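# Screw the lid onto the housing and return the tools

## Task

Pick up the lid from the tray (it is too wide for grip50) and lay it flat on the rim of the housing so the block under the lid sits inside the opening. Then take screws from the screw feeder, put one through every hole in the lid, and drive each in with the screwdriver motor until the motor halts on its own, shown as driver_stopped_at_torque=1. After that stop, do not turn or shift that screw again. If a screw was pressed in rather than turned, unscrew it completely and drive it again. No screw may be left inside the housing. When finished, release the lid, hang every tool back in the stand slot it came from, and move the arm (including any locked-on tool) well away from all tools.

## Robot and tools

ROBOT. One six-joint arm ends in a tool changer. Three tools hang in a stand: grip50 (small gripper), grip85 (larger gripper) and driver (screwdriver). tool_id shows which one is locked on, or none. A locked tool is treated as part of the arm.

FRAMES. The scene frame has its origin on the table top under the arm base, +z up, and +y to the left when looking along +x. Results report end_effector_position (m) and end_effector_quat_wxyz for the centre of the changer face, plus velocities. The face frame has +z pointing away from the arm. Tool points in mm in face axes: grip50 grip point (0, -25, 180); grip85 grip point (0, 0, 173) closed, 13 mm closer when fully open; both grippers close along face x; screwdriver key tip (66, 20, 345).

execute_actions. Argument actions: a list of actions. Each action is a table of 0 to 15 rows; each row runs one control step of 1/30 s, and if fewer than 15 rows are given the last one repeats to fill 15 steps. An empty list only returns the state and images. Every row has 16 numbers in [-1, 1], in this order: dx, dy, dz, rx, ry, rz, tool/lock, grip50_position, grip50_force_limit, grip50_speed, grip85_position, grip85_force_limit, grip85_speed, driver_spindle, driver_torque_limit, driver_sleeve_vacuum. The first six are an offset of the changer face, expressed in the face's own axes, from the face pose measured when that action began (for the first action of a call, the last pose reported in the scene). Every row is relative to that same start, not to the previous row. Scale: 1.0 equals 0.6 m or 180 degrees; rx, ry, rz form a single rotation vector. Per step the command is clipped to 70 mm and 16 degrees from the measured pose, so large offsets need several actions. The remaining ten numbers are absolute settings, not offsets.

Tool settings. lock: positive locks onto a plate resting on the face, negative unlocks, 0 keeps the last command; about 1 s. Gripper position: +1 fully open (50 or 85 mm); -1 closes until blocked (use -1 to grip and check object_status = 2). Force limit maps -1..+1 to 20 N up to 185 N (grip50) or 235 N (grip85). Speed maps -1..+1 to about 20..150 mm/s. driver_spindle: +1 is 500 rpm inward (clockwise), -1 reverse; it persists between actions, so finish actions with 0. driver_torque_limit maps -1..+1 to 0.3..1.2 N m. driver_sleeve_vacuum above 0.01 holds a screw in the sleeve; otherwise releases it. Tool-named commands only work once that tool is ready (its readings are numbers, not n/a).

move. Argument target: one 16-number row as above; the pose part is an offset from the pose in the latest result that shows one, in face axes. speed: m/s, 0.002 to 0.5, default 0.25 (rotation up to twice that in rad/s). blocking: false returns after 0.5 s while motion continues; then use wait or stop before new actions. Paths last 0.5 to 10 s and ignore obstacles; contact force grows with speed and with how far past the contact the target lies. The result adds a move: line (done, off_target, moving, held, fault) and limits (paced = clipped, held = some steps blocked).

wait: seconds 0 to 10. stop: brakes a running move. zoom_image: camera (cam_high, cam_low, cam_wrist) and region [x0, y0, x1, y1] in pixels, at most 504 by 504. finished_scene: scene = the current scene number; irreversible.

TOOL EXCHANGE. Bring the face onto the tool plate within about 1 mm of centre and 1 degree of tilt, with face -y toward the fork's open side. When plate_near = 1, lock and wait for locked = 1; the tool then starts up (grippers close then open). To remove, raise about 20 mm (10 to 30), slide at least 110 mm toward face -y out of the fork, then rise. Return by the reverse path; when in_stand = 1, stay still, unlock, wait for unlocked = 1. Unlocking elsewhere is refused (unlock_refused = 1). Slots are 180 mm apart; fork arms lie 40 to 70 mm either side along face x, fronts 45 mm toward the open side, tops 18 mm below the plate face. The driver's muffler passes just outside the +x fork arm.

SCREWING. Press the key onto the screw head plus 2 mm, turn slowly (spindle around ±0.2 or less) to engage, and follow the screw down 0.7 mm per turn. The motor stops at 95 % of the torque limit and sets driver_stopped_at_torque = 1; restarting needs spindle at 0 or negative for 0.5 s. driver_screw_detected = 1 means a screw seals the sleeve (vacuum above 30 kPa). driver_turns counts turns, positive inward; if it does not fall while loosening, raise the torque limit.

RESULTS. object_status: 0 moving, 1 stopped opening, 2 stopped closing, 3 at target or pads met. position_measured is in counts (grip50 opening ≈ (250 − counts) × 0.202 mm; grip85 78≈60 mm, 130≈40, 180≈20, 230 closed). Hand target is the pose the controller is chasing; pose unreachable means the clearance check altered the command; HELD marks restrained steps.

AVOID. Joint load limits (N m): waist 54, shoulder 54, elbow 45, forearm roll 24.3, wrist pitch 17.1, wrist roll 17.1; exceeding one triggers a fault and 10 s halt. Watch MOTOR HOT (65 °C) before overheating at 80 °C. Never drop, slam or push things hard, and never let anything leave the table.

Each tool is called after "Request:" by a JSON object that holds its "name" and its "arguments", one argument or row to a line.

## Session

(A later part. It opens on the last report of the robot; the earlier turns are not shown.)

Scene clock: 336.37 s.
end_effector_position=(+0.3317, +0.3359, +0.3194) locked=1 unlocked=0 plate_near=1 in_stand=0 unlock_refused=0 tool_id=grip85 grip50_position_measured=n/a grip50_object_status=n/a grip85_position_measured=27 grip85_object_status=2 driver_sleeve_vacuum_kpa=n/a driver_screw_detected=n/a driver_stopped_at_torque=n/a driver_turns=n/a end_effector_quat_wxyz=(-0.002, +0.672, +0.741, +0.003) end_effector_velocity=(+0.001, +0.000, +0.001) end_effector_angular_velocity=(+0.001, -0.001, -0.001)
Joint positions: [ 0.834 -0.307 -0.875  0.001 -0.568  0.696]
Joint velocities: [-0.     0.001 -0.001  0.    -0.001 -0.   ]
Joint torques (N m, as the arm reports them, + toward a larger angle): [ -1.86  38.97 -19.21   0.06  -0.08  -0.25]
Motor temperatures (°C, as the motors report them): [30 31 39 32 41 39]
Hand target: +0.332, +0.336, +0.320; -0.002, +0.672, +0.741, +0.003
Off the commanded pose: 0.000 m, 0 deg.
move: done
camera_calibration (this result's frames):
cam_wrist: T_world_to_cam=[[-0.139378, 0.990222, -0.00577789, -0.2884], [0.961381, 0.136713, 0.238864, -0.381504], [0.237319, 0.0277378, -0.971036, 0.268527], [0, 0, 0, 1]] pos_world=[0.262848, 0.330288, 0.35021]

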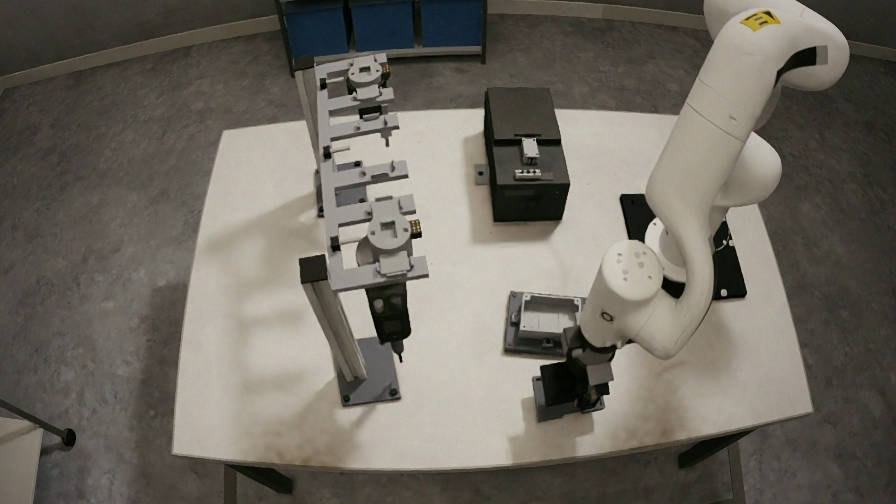

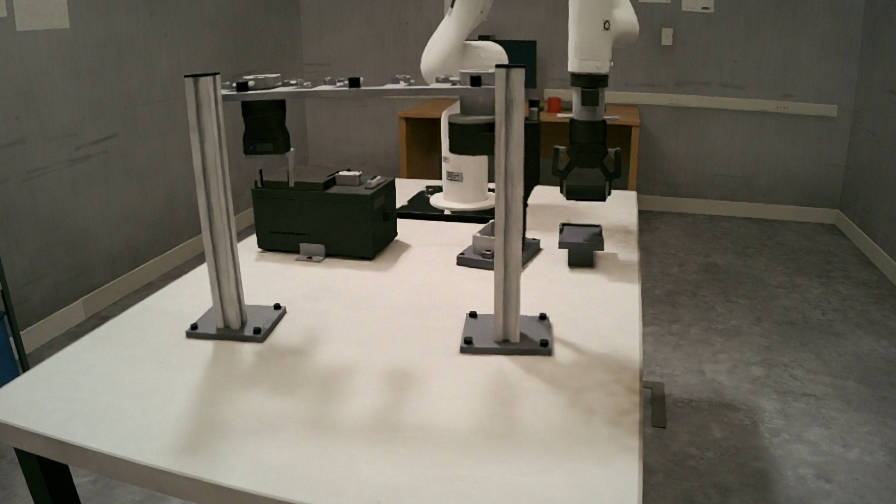

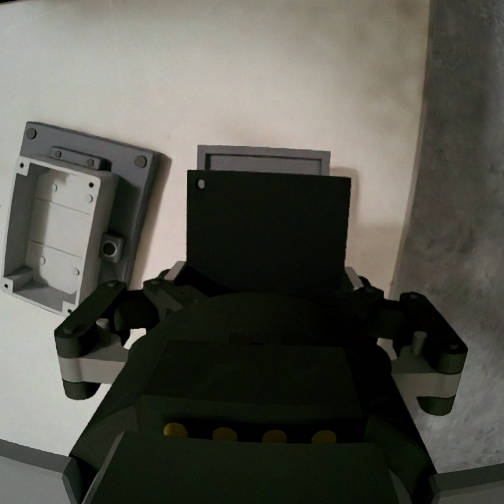

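Request:
{"name": "move", "arguments": {
  "target": [-0.2895,-0.0011,0.03,0,0,0.080,1,0,0,0,-1,0,-0.6,0,0,0],
  "speed": 0.15
}}

Request:
{"name": "zoom_image", "arguments": {
  "camera": "cam_wrist",
  "region": [130,80,400,320]
}}

Scene clock: 386.37 s.
end_effector_position=(+0.3478, +0.1631, +0.3006) locked=1 unlocked=0 plate_near=1 in_stand=0 unlock_refused=0 tool_id=grip85 grip50_position_measured=n/a grip50_object_status=n/a grip85_position_measured=27 grip85_object_status=2 driver_sleeve_vacuum_kpa=n/a driver_screw_detected=n/a driver_stopped_at_torque=n/a driver_turns=n/a end_effector_quat_wxyz=(-0.002, +0.759, +0.651, +0.003) end_effector_velocity=(+0.000, -0.001, +0.000) end_effector_angular_velocity=(+0.000, -0.000, +0.000)
Joint positions: [ 0.482 -0.146 -0.621 -0.001 -0.475  0.597]
Joint velocities: [-0.002  0.001  0.001  0.001  0.    -0.003]
Joint torques (N m, as the arm reports them, + toward a larger angle): [ -2.31  28.07 -17.45   0.18  -0.07  -0.21]
Motor temperatures (°C, as the motors report them): [30 31 39 32 40 39]
Hand target: +0.348, +0.163, +0.301; -0.002, +0.760, +0.650, +0.002
Off the commanded pose: 0.000 m, 0 deg.
move: done
camera_calibration (this result's frames):
cam_wrist: T_world_to_cam=[[0.111054, 0.993798, -0.00574314, -0.202938], [0.965372, -0.106501, 0.238149, -0.330356], [0.23606, -0.0319916, -0.971212, 0.261477], [0, 0, 0, 1]] pos_world=[0.279729, 0.174861, 0.331458]

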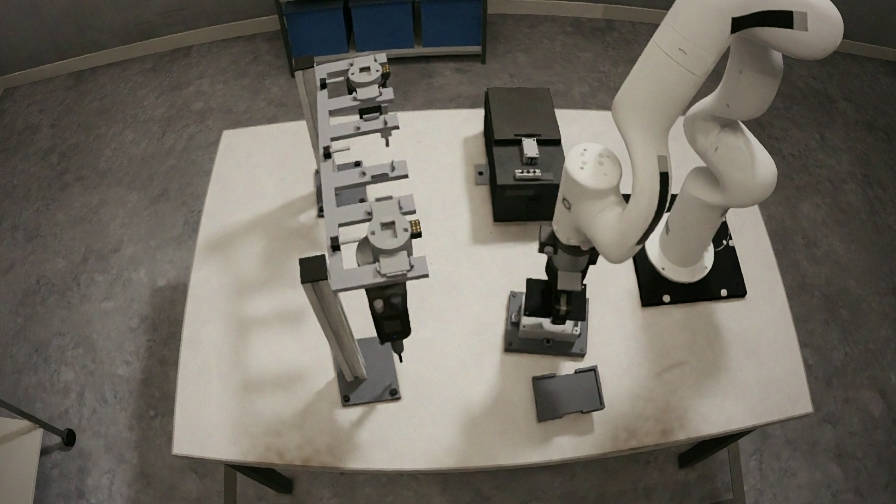

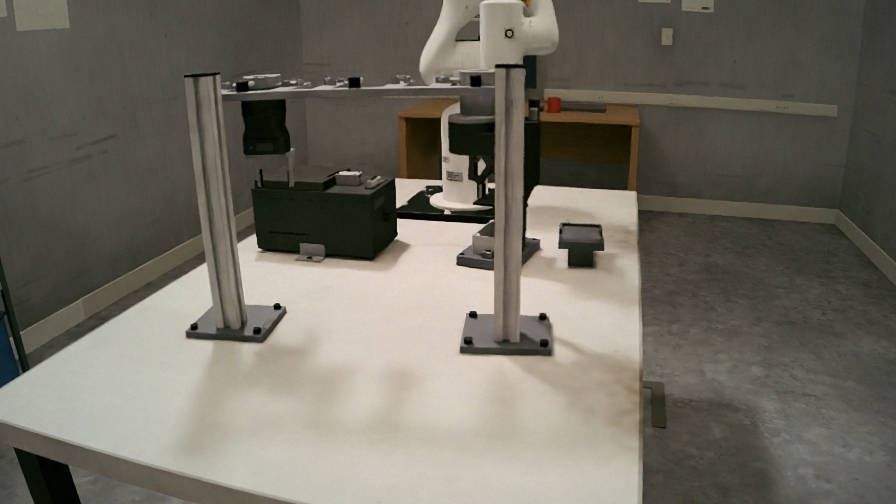

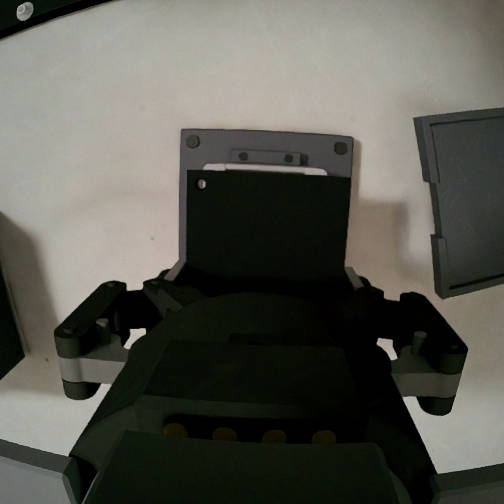

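Region (130, 80, 400, 320) of cam_wrist's 504x504 image, scaled by 1.867, with more detail than that image has.

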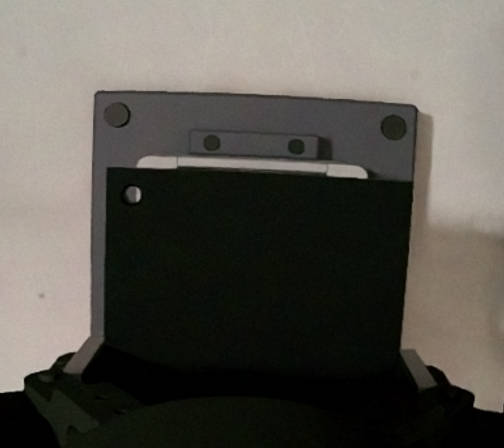

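Request:
{"name": "move", "arguments": {
  "target": [-0.0043,0,0.07,0,0,0,1,0,0,0,-1,0,-0.6,0,0,0],
  "speed": 0.08
}}

Request:
{"name": "zoom_image", "arguments": {
  "camera": "cam_wrist",
  "region": [150,110,390,310]
}}

Request:
{"name": "zoom_image", "arguments": {
  "camera": "cam_low",
  "region": [440,150,560,280]
}}

Scene clock: 413.27 s.
end_effector_position=(+0.3475, +0.1608, +0.2588) locked=1 unlocked=0 plate_near=1 in_stand=0 unlock_refused=0 tool_id=grip85 grip50_position_measured=n/a grip50_object_status=n/a grip85_position_measured=27 grip85_object_status=2 driver_sleeve_vacuum_kpa=n/a driver_screw_detected=n/a driver_stopped_at_torque=n/a driver_turns=n/a end_effector_quat_wxyz=(-0.002, +0.759, +0.651, +0.003) end_effector_velocity=(-0.000, +0.000, -0.001) end_effector_angular_velocity=(-0.000, +0.000, +0.002)
Joint positions: [ 0.477 -0.238 -0.601 -0.001 -0.362  0.592]
Joint velocities: [ 0.001 -0.002  0.001 -0.001  0.002 -0.   ]
Joint torques (N m, as the arm reports them, + toward a larger angle): [ -1.33  31.18 -16.34  -0.12  -0.01  -0.23]
Motor temperatures (°C, as the motors report them): [30 31 39 32 40 39]
Hand target: +0.347, +0.161, +0.259; -0.002, +0.759, +0.651, +0.003
Off the commanded pose: 0.000 m, 0 deg.
move: done
camera_calibration (this result's frames):
cam_wrist: T_world_to_cam=[[0.111135, 0.993789, -0.00572185, -0.200876], [0.965271, -0.106573, 0.238523, -0.320439], [0.236432, -0.0320314, -0.97112, 0.220693], [0, 0, 0, 1]] pos_world=[0.279456, 0.172547, 0.289602]

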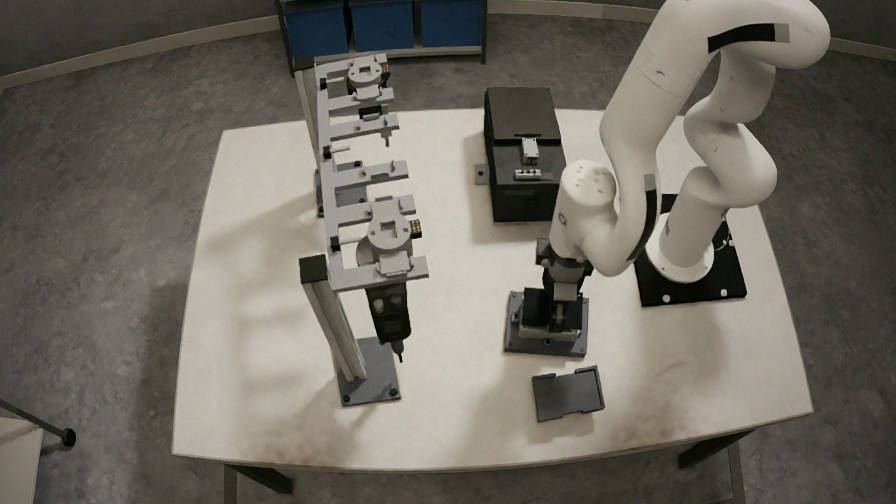

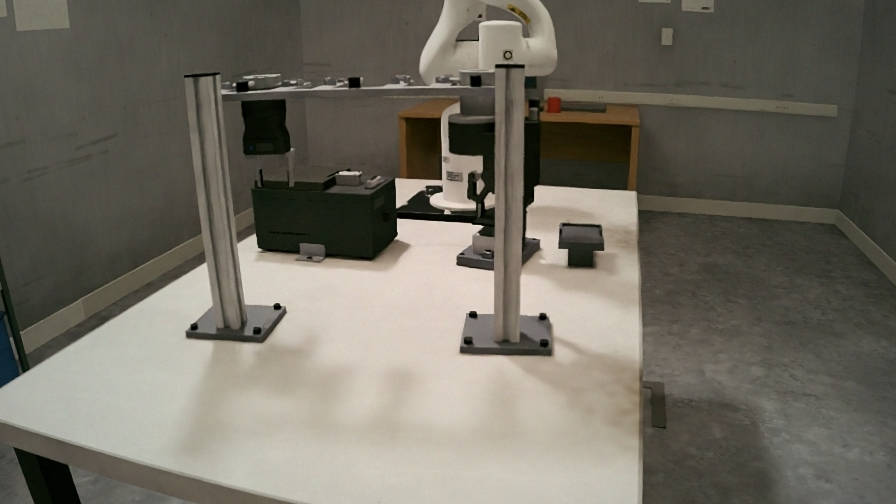

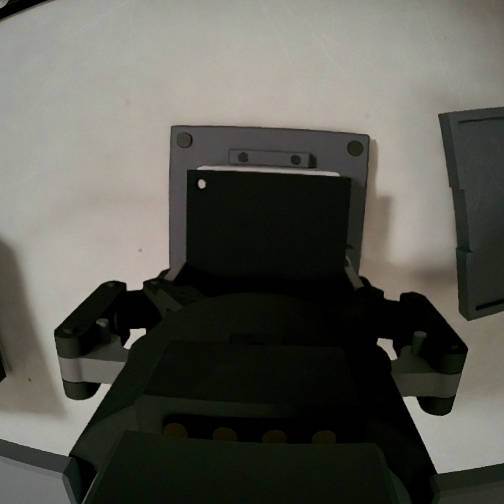

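Region (150, 110, 390, 310) of cam_wrist's 504x504 image, scaled by 2.100, with more detail than that image has.

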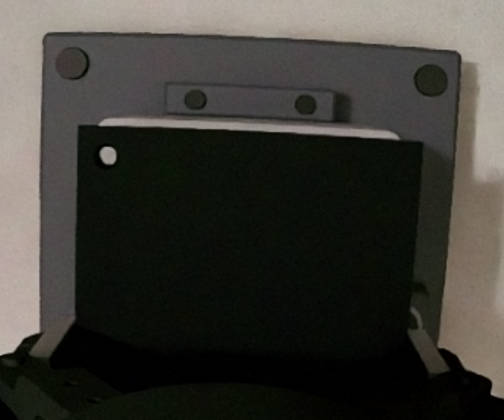

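Region (440, 150, 560, 280) of cam_low's 896x504 image, scaled by 3.877, with more detail than that image has; it fills the left 465 columns of this view, and the rest is white.

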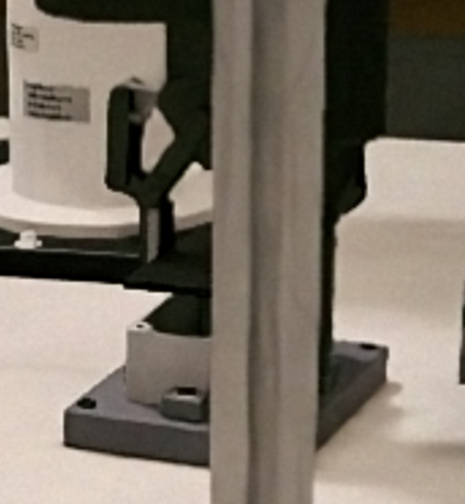

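Request:
{"name": "move", "arguments": {
  "target": [-0.0013,0,0.025,0,0,0,1,0,0,0,-1,0,-0.6,0,0,0],
  "speed": 0.03
}}

Request:
{"name": "zoom_image", "arguments": {
  "camera": "cam_wrist",
  "region": [150,110,390,310]
}}

Request:
{"name": "zoom_image", "arguments": {
  "camera": "cam_low",
  "region": [450,190,550,280]
}}

Scene clock: 432.83 s.
end_effector_position=(+0.3474, +0.1601, +0.2439) locked=1 unlocked=0 plate_near=1 in_stand=0 unlock_refused=0 tool_id=grip85 grip50_position_measured=n/a grip50_object_status=n/a grip85_position_measured=27 grip85_object_status=2 driver_sleeve_vacuum_kpa=n/a driver_screw_detected=n/a driver_stopped_at_torque=n/a driver_turns=n/a end_effector_quat_wxyz=(-0.002, +0.760, +0.650, +0.003) end_effector_velocity=(+0.000, -0.000, +0.000) end_effector_angular_velocity=(+0.000, -0.000, -0.001)
Joint positions: [ 0.475 -0.274 -0.597 -0.002 -0.322  0.591]
Joint velocities: [-0.001  0.    -0.    -0.     0.     0.001]
Joint torques (N m, as the arm reports them, + toward a larger angle): [ -1.99  30.6  -15.12   0.01   0.36  -0.21]
Motor temperatures (°C, as the motors report them): [30 31 39 32 40 39]
Hand target: +0.347, +0.160, +0.244; -0.002, +0.760, +0.650, +0.003
Off the commanded pose: 0.000 m, 0 deg.
move: done
camera_calibration (this result's frames):
cam_wrist: T_world_to_cam=[[0.111183, 0.993783, -0.00587621, -0.200222], [0.965301, -0.106587, 0.238399, -0.316827], [0.236291, -0.0321782, -0.971149, 0.206306], [0, 0, 0, 1]] pos_world=[0.279346, 0.171847, 0.274709]

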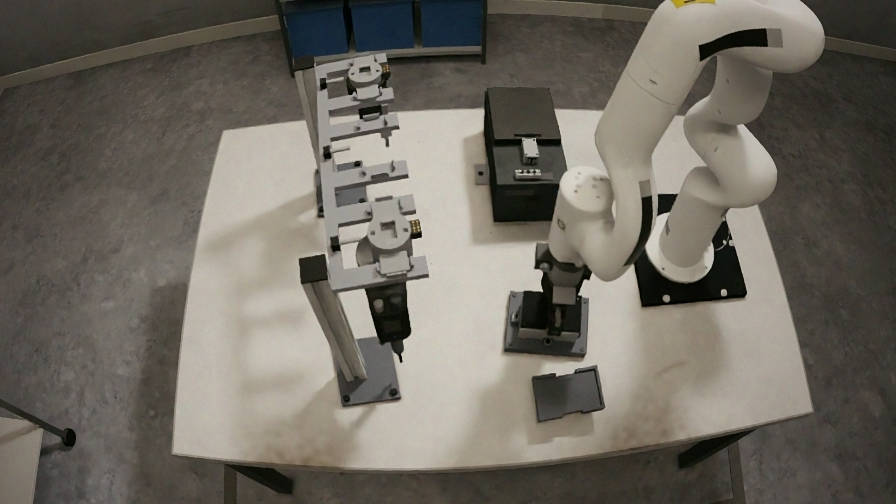

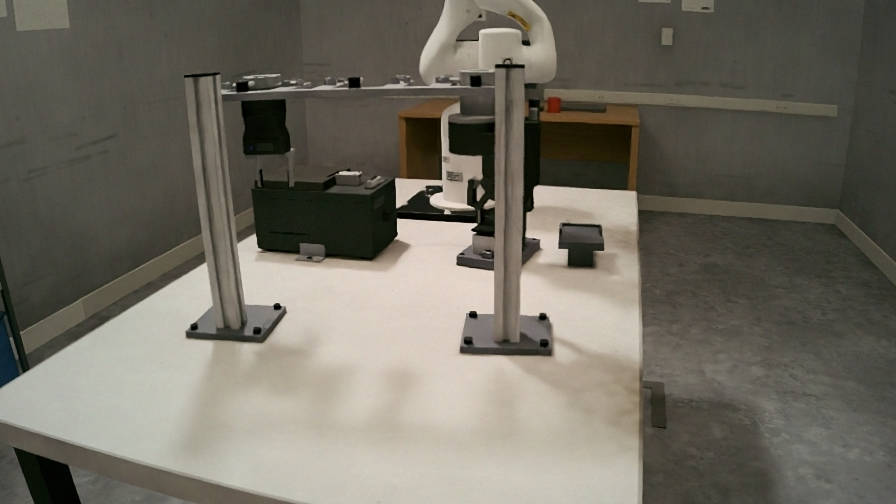

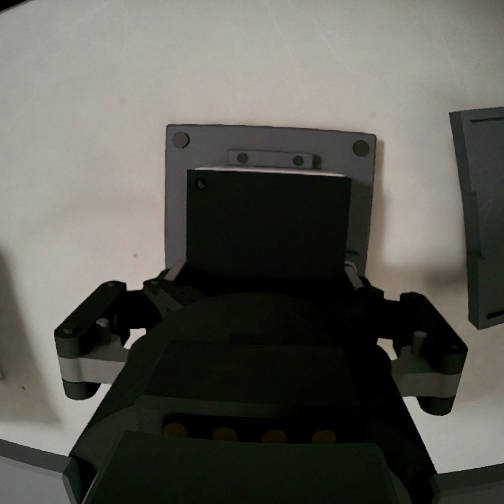

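Region (150, 110, 390, 310) of cam_wrist's 504x504 image, scaled by 2.100, with more detail than that image has.

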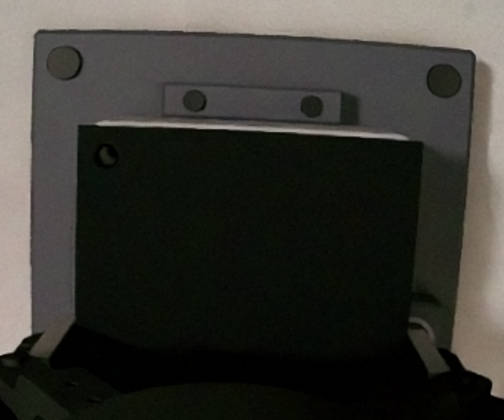

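Region (450, 190, 550, 280) of cam_low's 896x504 image, scaled by 5.040, with more detail than that image has; it fills the top 454 rows of this view, and the rest is white.

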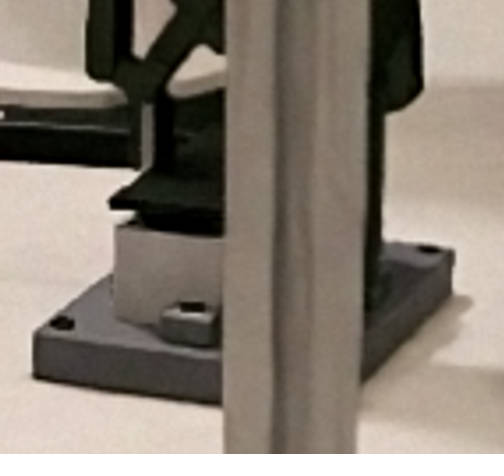

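Request:
{"name": "execute_actions", "arguments": {
  "actions": [
    [[0,0,0.006,0,0,0,1,0,0,0,-1,0,-0.6,0,0,0]],
    [[0,0,0.005,0,0,0,1,0,0,0,-1,0,-0.6,0,0,0]],
    [[0,0,0.003,0,0,0,1,0,0,0,-1,0,-0.6,0,0,0]]
  ]
}}

Request:
{"name": "zoom_image", "arguments": {
  "camera": "cam_low",
  "region": [450,190,550,280]
}}

Scene clock: 441.23 s.
end_effector_position=(+0.3480, +0.1603, +0.2384) locked=1 unlocked=0 plate_near=1 in_stand=0 unlock_refused=0 tool_id=grip85 grip50_position_measured=n/a grip50_object_status=n/a grip85_position_measured=27 grip85_object_status=2 driver_sleeve_vacuum_kpa=n/a driver_screw_detected=n/a driver_stopped_at_torque=n/a driver_turns=n/a end_effector_quat_wxyz=(-0.002, +0.760, +0.650, +0.002) end_effector_velocity=(+0.000, +0.000, +0.000) end_effector_angular_velocity=(+0.000, -0.000, -0.000)
Joint positions: [ 0.475 -0.29  -0.599 -0.002 -0.309  0.591]
Joint velocities: [-0. -0. -0. -0.  0.  0.]
Joint torques (N m, as the arm reports them, + toward a larger angle): [  3.34 -11.49  -2.84  -0.06   6.75  -0.7 ]
Motor temperatures (°C, as the motors report them): [30 31 39 32 40 39]
Hand target: +0.348, +0.160, +0.237; -0.002, +0.760, +0.650, +0.002
Off the commanded pose: 0.001 m, 0 deg.
Step readings (end_effector_position; steps 1 to 15: 1st action; 16 to 30: 2nd action; 31 to 45: 3rd action):
0: (+0.3474, +0.1601, +0.2438)
1: (+0.3474, +0.1601, +0.2438)
2: (+0.3475, +0.1601, +0.2434)
4: (+0.3477, +0.1602, +0.2427)
8: (+0.3478, +0.1603, +0.2414)
15: (+0.3477, +0.1603, +0.2409)
16: (+0.3477, +0.1603, +0.2408)
17: (+0.3478, +0.1603, +0.2405)
19: (+0.3479, +0.1603, +0.2394)
23: (+0.3480, +0.1603, +0.2388)
30: (+0.3478, +0.1603, +0.2387)
31: (+0.3478, +0.1603, +0.2387)
32: (+0.3478, +0.1603, +0.2386)
34: (+0.3479, +0.1603, +0.2385)
38: (+0.3480, +0.1603, +0.2384)
45: end_effector_position above
camera_calibration (this result's frames):
cam_wrist: T_world_to_cam=[[0.111547, 0.993738, -0.0065213, -0.200486], [0.965496, -0.106818, 0.237503, -0.315852], [0.235319, -0.032789, -0.971365, 0.201286], [0, 0, 0, 1]] pos_world=[0.279951, 0.172092, 0.269231]

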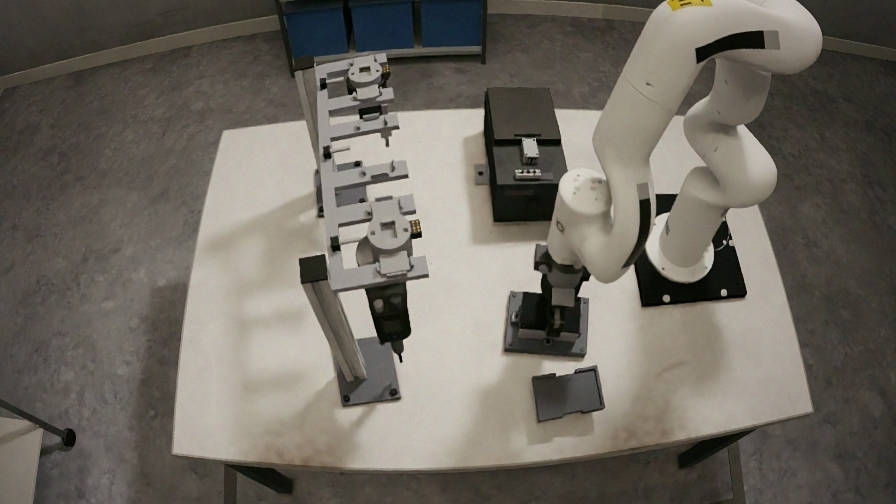

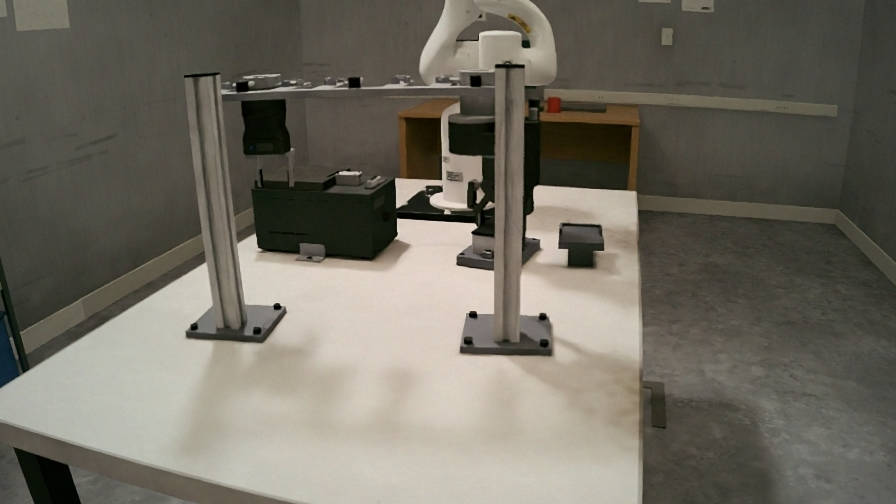

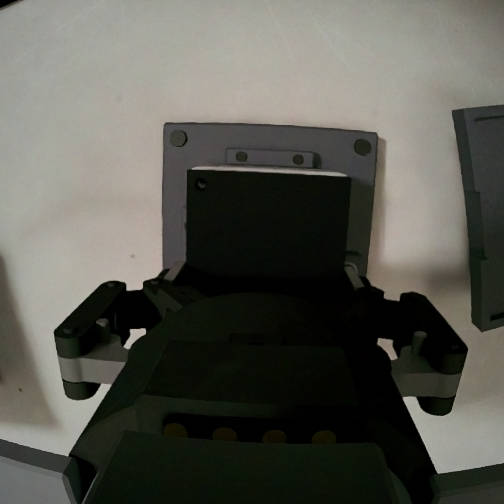

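Region (450, 190, 550, 280) of cam_low's 896x504 image, scaled by 5.040, with more detail than that image has; it fills the top 454 rows of this view, and the rest is white.

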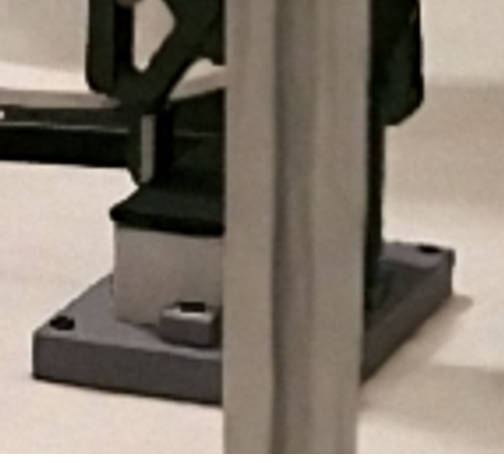

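Request:
{"name": "execute_actions", "arguments": {
  "actions": [
    [[0,0,-0.004,0,0,0,1,0,0,0,-1,0,-0.6,0,0,0]]
  ]
}}

Request:
{"name": "zoom_image", "arguments": {
  "camera": "cam_low",
  "region": [460,210,510,260]
}}

Request:
{"name": "zoom_image", "arguments": {
  "camera": "cam_high",
  "region": [490,260,610,370]
}}

Request:
{"name": "zoom_image", "arguments": {
  "camera": "cam_wrist",
  "region": [170,140,370,290]
}}

Scene clock: 454.17 s.
end_effector_position=(+0.3477, +0.1602, +0.2395) locked=1 unlocked=0 plate_near=1 in_stand=0 unlock_refused=0 tool_id=grip85 grip50_position_measured=n/a grip50_object_status=n/a grip85_position_measured=27 grip85_object_status=2 driver_sleeve_vacuum_kpa=n/a driver_screw_detected=n/a driver_stopped_at_torque=n/a driver_turns=n/a end_effector_quat_wxyz=(-0.002, +0.760, +0.650, +0.003) end_effector_velocity=(+0.000, +0.000, +0.001) end_effector_angular_velocity=(-0.001, +0.003, -0.001)
Joint positions: [ 0.475 -0.286 -0.597 -0.002 -0.31   0.591]
Joint velocities: [-0.     0.001 -0.002  0.001 -0.006 -0.   ]
Joint torques (N m, as the arm reports them, + toward a larger angle): [  3.9   46.93 -15.95   1.04  -5.73  -0.57]
Motor temperatures (°C, as the motors report them): [30 31 39 32 40 39]
Hand target: +0.348, +0.160, +0.241; -0.002, +0.760, +0.650, +0.002
Off the commanded pose: 0.001 m, 0 deg.
Step readings (end_effector_position):
0: (+0.3480, +0.1603, +0.2384)
1: (+0.3480, +0.1603, +0.2384)
2: (+0.3480, +0.1603, +0.2387)
4: (+0.3477, +0.1602, +0.2390)
8: (+0.3476, +0.1601, +0.2392)
15: end_effector_position above
camera_calibration (this result's frames):
cam_wrist: T_world_to_cam=[[0.111507, 0.993748, -0.00562065, -0.200525], [0.965133, -0.106945, 0.238918, -0.316078], [0.236823, -0.0320658, -0.971023, 0.201733], [0, 0, 0, 1]] pos_world=[0.279642, 0.171937, 0.270278]

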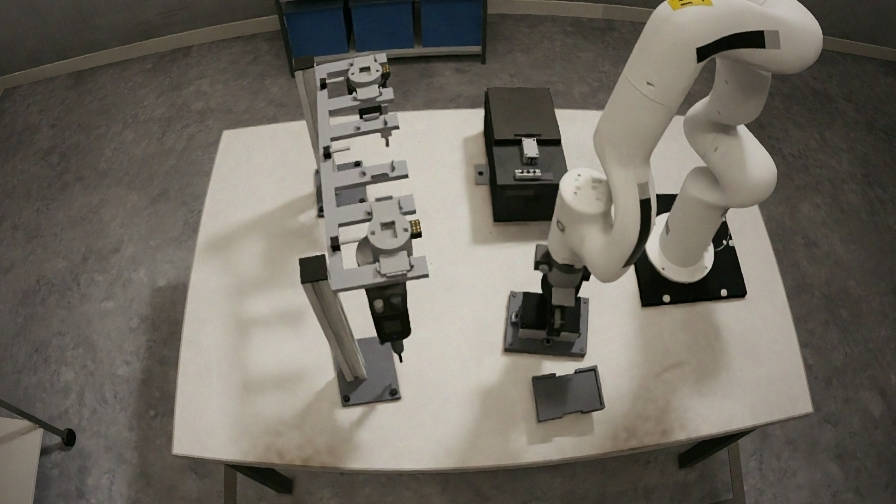

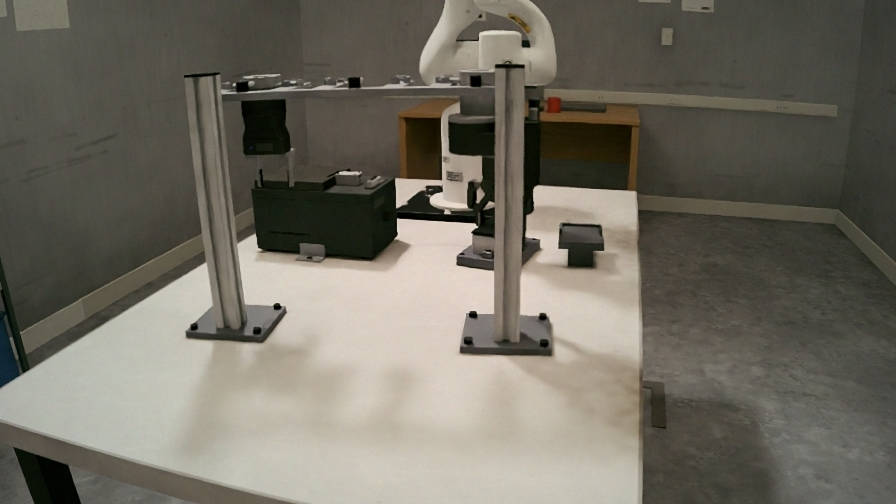

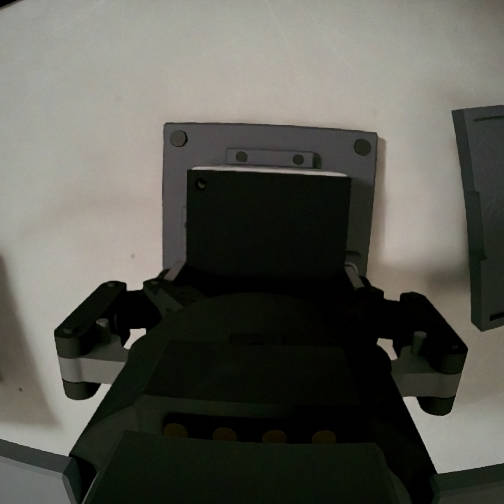

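Region (460, 210, 510, 260) of cam_low's 896x504 image, scaled by 10.080, with more detail than that image has.

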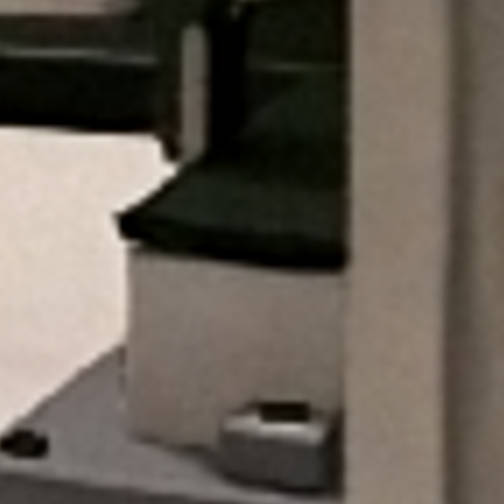

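Region (490, 260, 610, 370) of cam_high's 896x504 image, scaled by 4.200, with more detail than that image has; it fills the top 462 rows of this view, and the rest is white.

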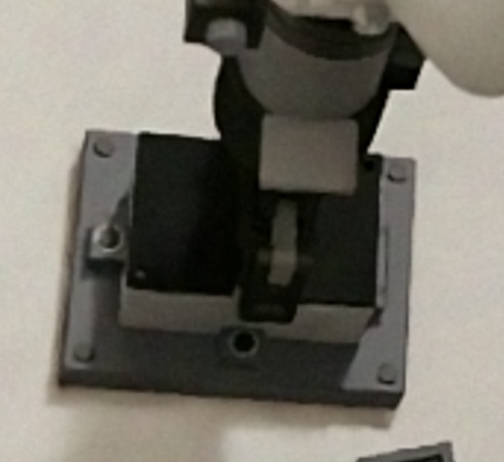

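Region (170, 140, 370, 290) of cam_wrist's 504x504 image, scaled by 2.520, with more detail than that image has; it fills the top 378 rows of this view, and the rest is white.

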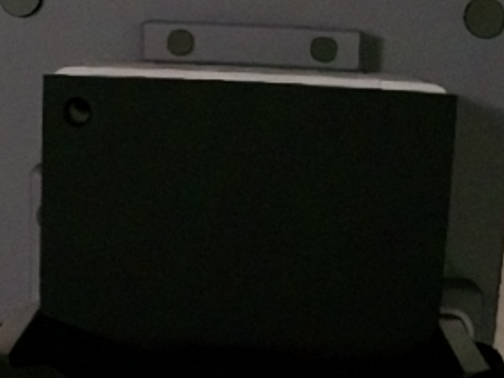

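Request:
{"name": "execute_actions", "arguments": {
  "actions": [
    [[0,0,0.001,0,0,0,1,0,0,0,-1,0,-0.6,0,0,0]],
    [[0,0,0,0,0,0,1,0,0,0,1,0,-0.3,0,0,0]],
    [[0,0,0,0,0,0,1,0,0,0,1,0,-0.3,0,0,0]]
  ]
}}

Request:
{"name": "move", "arguments": {
  "target": [0,0,-0.1,0,0,0,1,0,0,0,1,0,-0.3,0,0,0],
  "speed": 0.06
}}

Request:
{"name": "zoom_image", "arguments": {
  "camera": "cam_low",
  "region": [450,190,550,280]
}}

Request:
{"name": "zoom_image", "arguments": {
  "camera": "cam_wrist",
  "region": [150,110,390,310]
}}

Scene clock: 472.00 s.
end_effector_position=(+0.3481, +0.1604, +0.2398) locked=1 unlocked=0 plate_near=1 in_stand=0 unlock_refused=0 tool_id=grip85 grip50_position_measured=n/a grip50_object_status=n/a grip85_position_measured=3 grip85_object_status=3 driver_sleeve_vacuum_kpa=n/a driver_screw_detected=n/a driver_stopped_at_torque=n/a driver_turns=n/a end_effector_quat_wxyz=(-0.002, +0.760, +0.650, +0.003) end_effector_velocity=(-0.000, -0.000, -0.000) end_effector_angular_velocity=(-0.000, +0.000, -0.001)
Joint positions: [ 0.475 -0.286 -0.599 -0.002 -0.311  0.591]
Joint velocities: [-0.    -0.     0.    -0.     0.     0.001]
Joint torques (N m, as the arm reports them, + toward a larger angle): [ -1.62  31.17 -14.84  -0.44  -0.09  -0.28]
Motor temperatures (°C, as the motors report them): [30 31 39 32 41 39]
Hand target: +0.348, +0.160, +0.240; -0.002, +0.760, +0.650, +0.003
Off the commanded pose: 0.000 m, 0 deg.
Step readings (end_effector_position; steps 1 to 15: 1st action; 16 to 30: 2nd action; 31 to 45: 3rd action):
0: (+0.3482, +0.1604, +0.2402)
1: (+0.3482, +0.1604, +0.2402)
2: (+0.3482, +0.1604, +0.2401)
4: (+0.3482, +0.1604, +0.2399)
8: (+0.3482, +0.1604, +0.2398)
15: (+0.3481, +0.1604, +0.2396)
16: (+0.3481, +0.1603, +0.2396)
17: (+0.3480, +0.1603, +0.2393)
19: (+0.3482, +0.1606, +0.2401)
23: (+0.3483, +0.1606, +0.2402)
30: (+0.3481, +0.1604, +0.2397)
31: (+0.3481, +0.1604, +0.2397)
32: (+0.3481, +0.1604, +0.2397)
34: (+0.3481, +0.1604, +0.2398)
38: (+0.3481, +0.1604, +0.2398)
45: end_effector_position above
camera_calibration (this result's frames):
cam_wrist: T_world_to_cam=[[0.111409, 0.993759, -0.00556483, -0.200754], [0.965121, -0.10686, 0.239003, -0.316503], [0.236917, -0.0319979, -0.971003, 0.201834], [0, 0, 0, 1]] pos_world=[0.280012, 0.172138, 0.270509]

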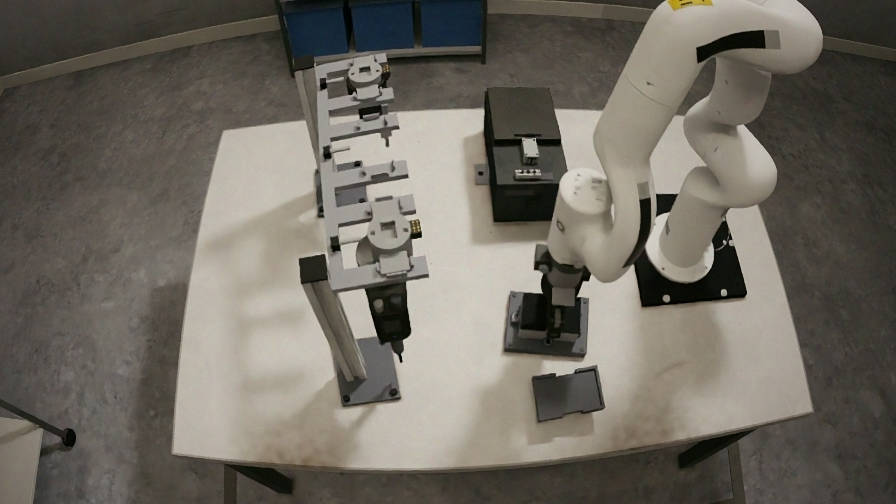

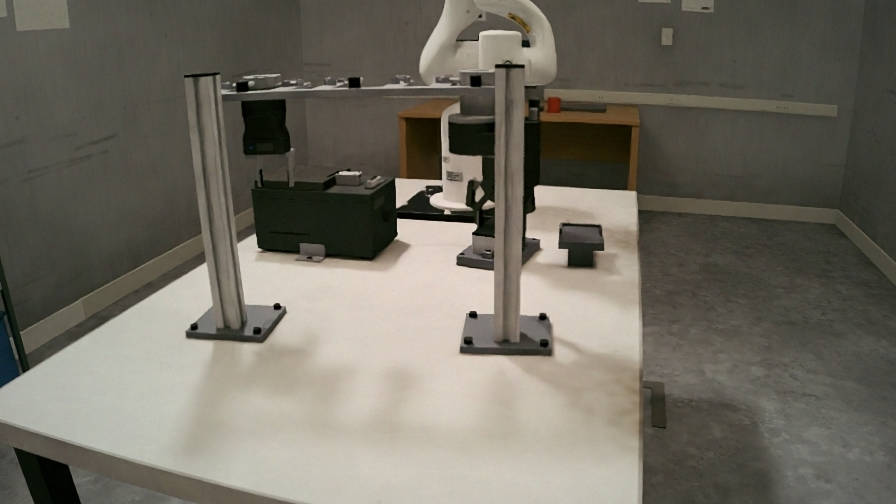

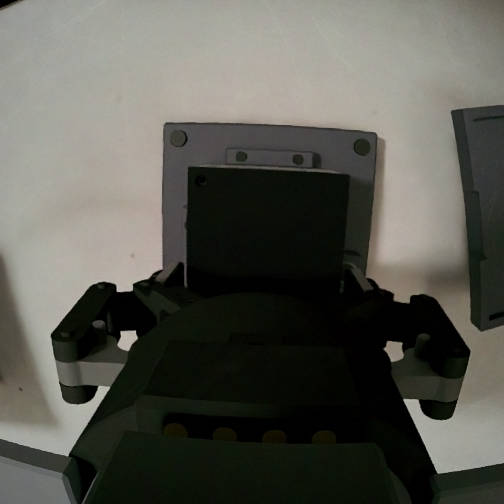

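Scene clock: 473.33 s.
end_effector_position=(+0.3479, +0.1601, +0.2996) locked=1 unlocked=0 plate_near=1 in_stand=0 unlock_refused=0 tool_id=grip85 grip50_position_measured=n/a grip50_object_status=n/a grip85_position_measured=3 grip85_object_status=3 driver_sleeve_vacuum_kpa=n/a driver_screw_detected=n/a driver_stopped_at_torque=n/a driver_turns=n/a end_effector_quat_wxyz=(-0.002, +0.760, +0.650, +0.003) end_effector_velocity=(-0.001, -0.000, +0.001) end_effector_angular_velocity=(-0.001, +0.003, -0.000)
Joint positions: [ 0.475 -0.145 -0.617 -0.001 -0.471  0.59 ]
Joint velocities: [ 0.001  0.001 -0.001  0.    -0.005  0.001]
Joint torques (N m, as the arm reports them, + toward a larger angle): [ -1.03  27.33 -17.47  -0.07  -0.09  -0.25]
Motor temperatures (°C, as the motors report them): [30 31 39 32 41 39]
Hand target: +0.348, +0.160, +0.300; -0.002, +0.760, +0.650, +0.003
Off the commanded pose: 0.000 m, 0 deg.
move: done
camera_calibration (this result's frames):
cam_wrist: T_world_to_cam=[[0.111301, 0.993772, -0.00547127, -0.200088], [0.965206, -0.106787, 0.23869, -0.330612], [0.236619, -0.0318473, -0.97108, 0.260061], [0, 0, 0, 1]] pos_world=[0.279843, 0.171819, 0.33036]

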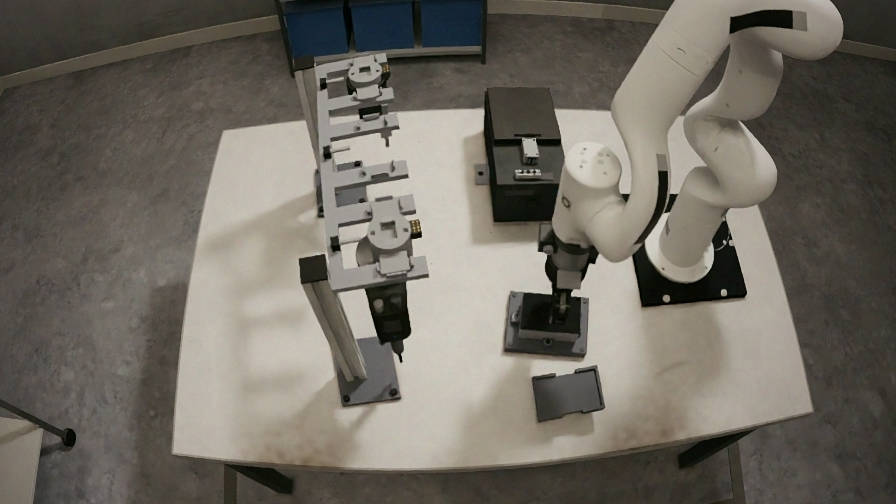

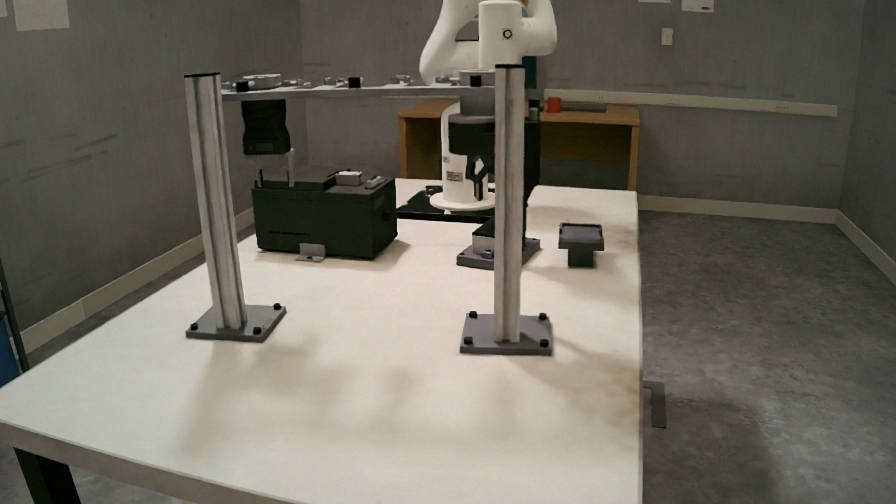

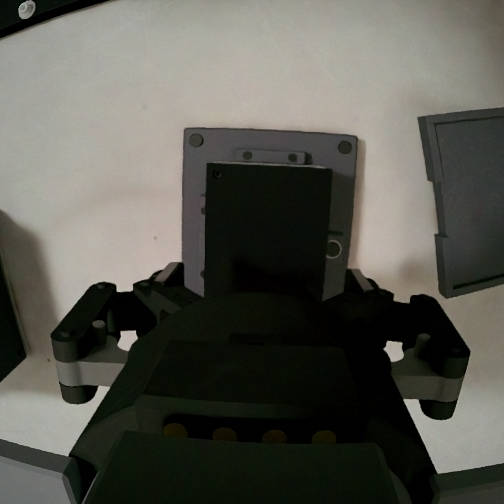

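Region (450, 190, 550, 280) of cam_low's 896x504 image, scaled by 5.040, with more detail than that image has; it fills the top 454 rows of this view, and the rest is white.

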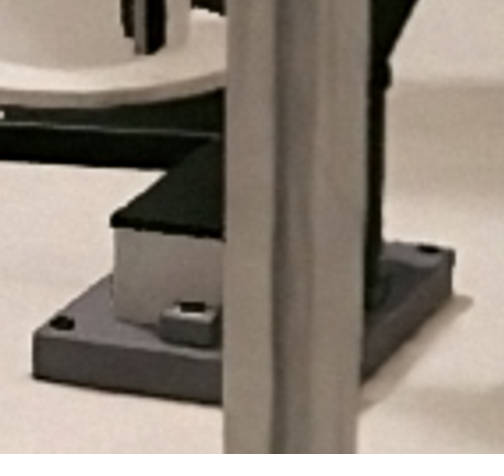

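Region (150, 110, 390, 310) of cam_wrist's 504x504 image, scaled by 2.100, with more detail than that image has.

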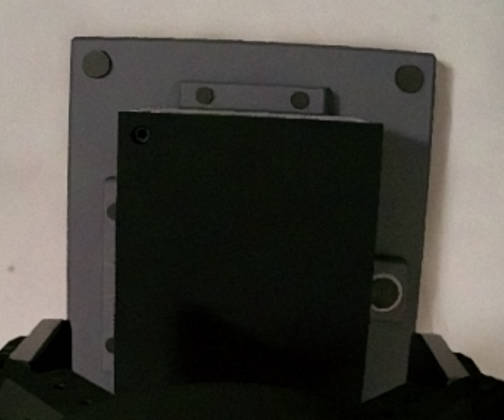

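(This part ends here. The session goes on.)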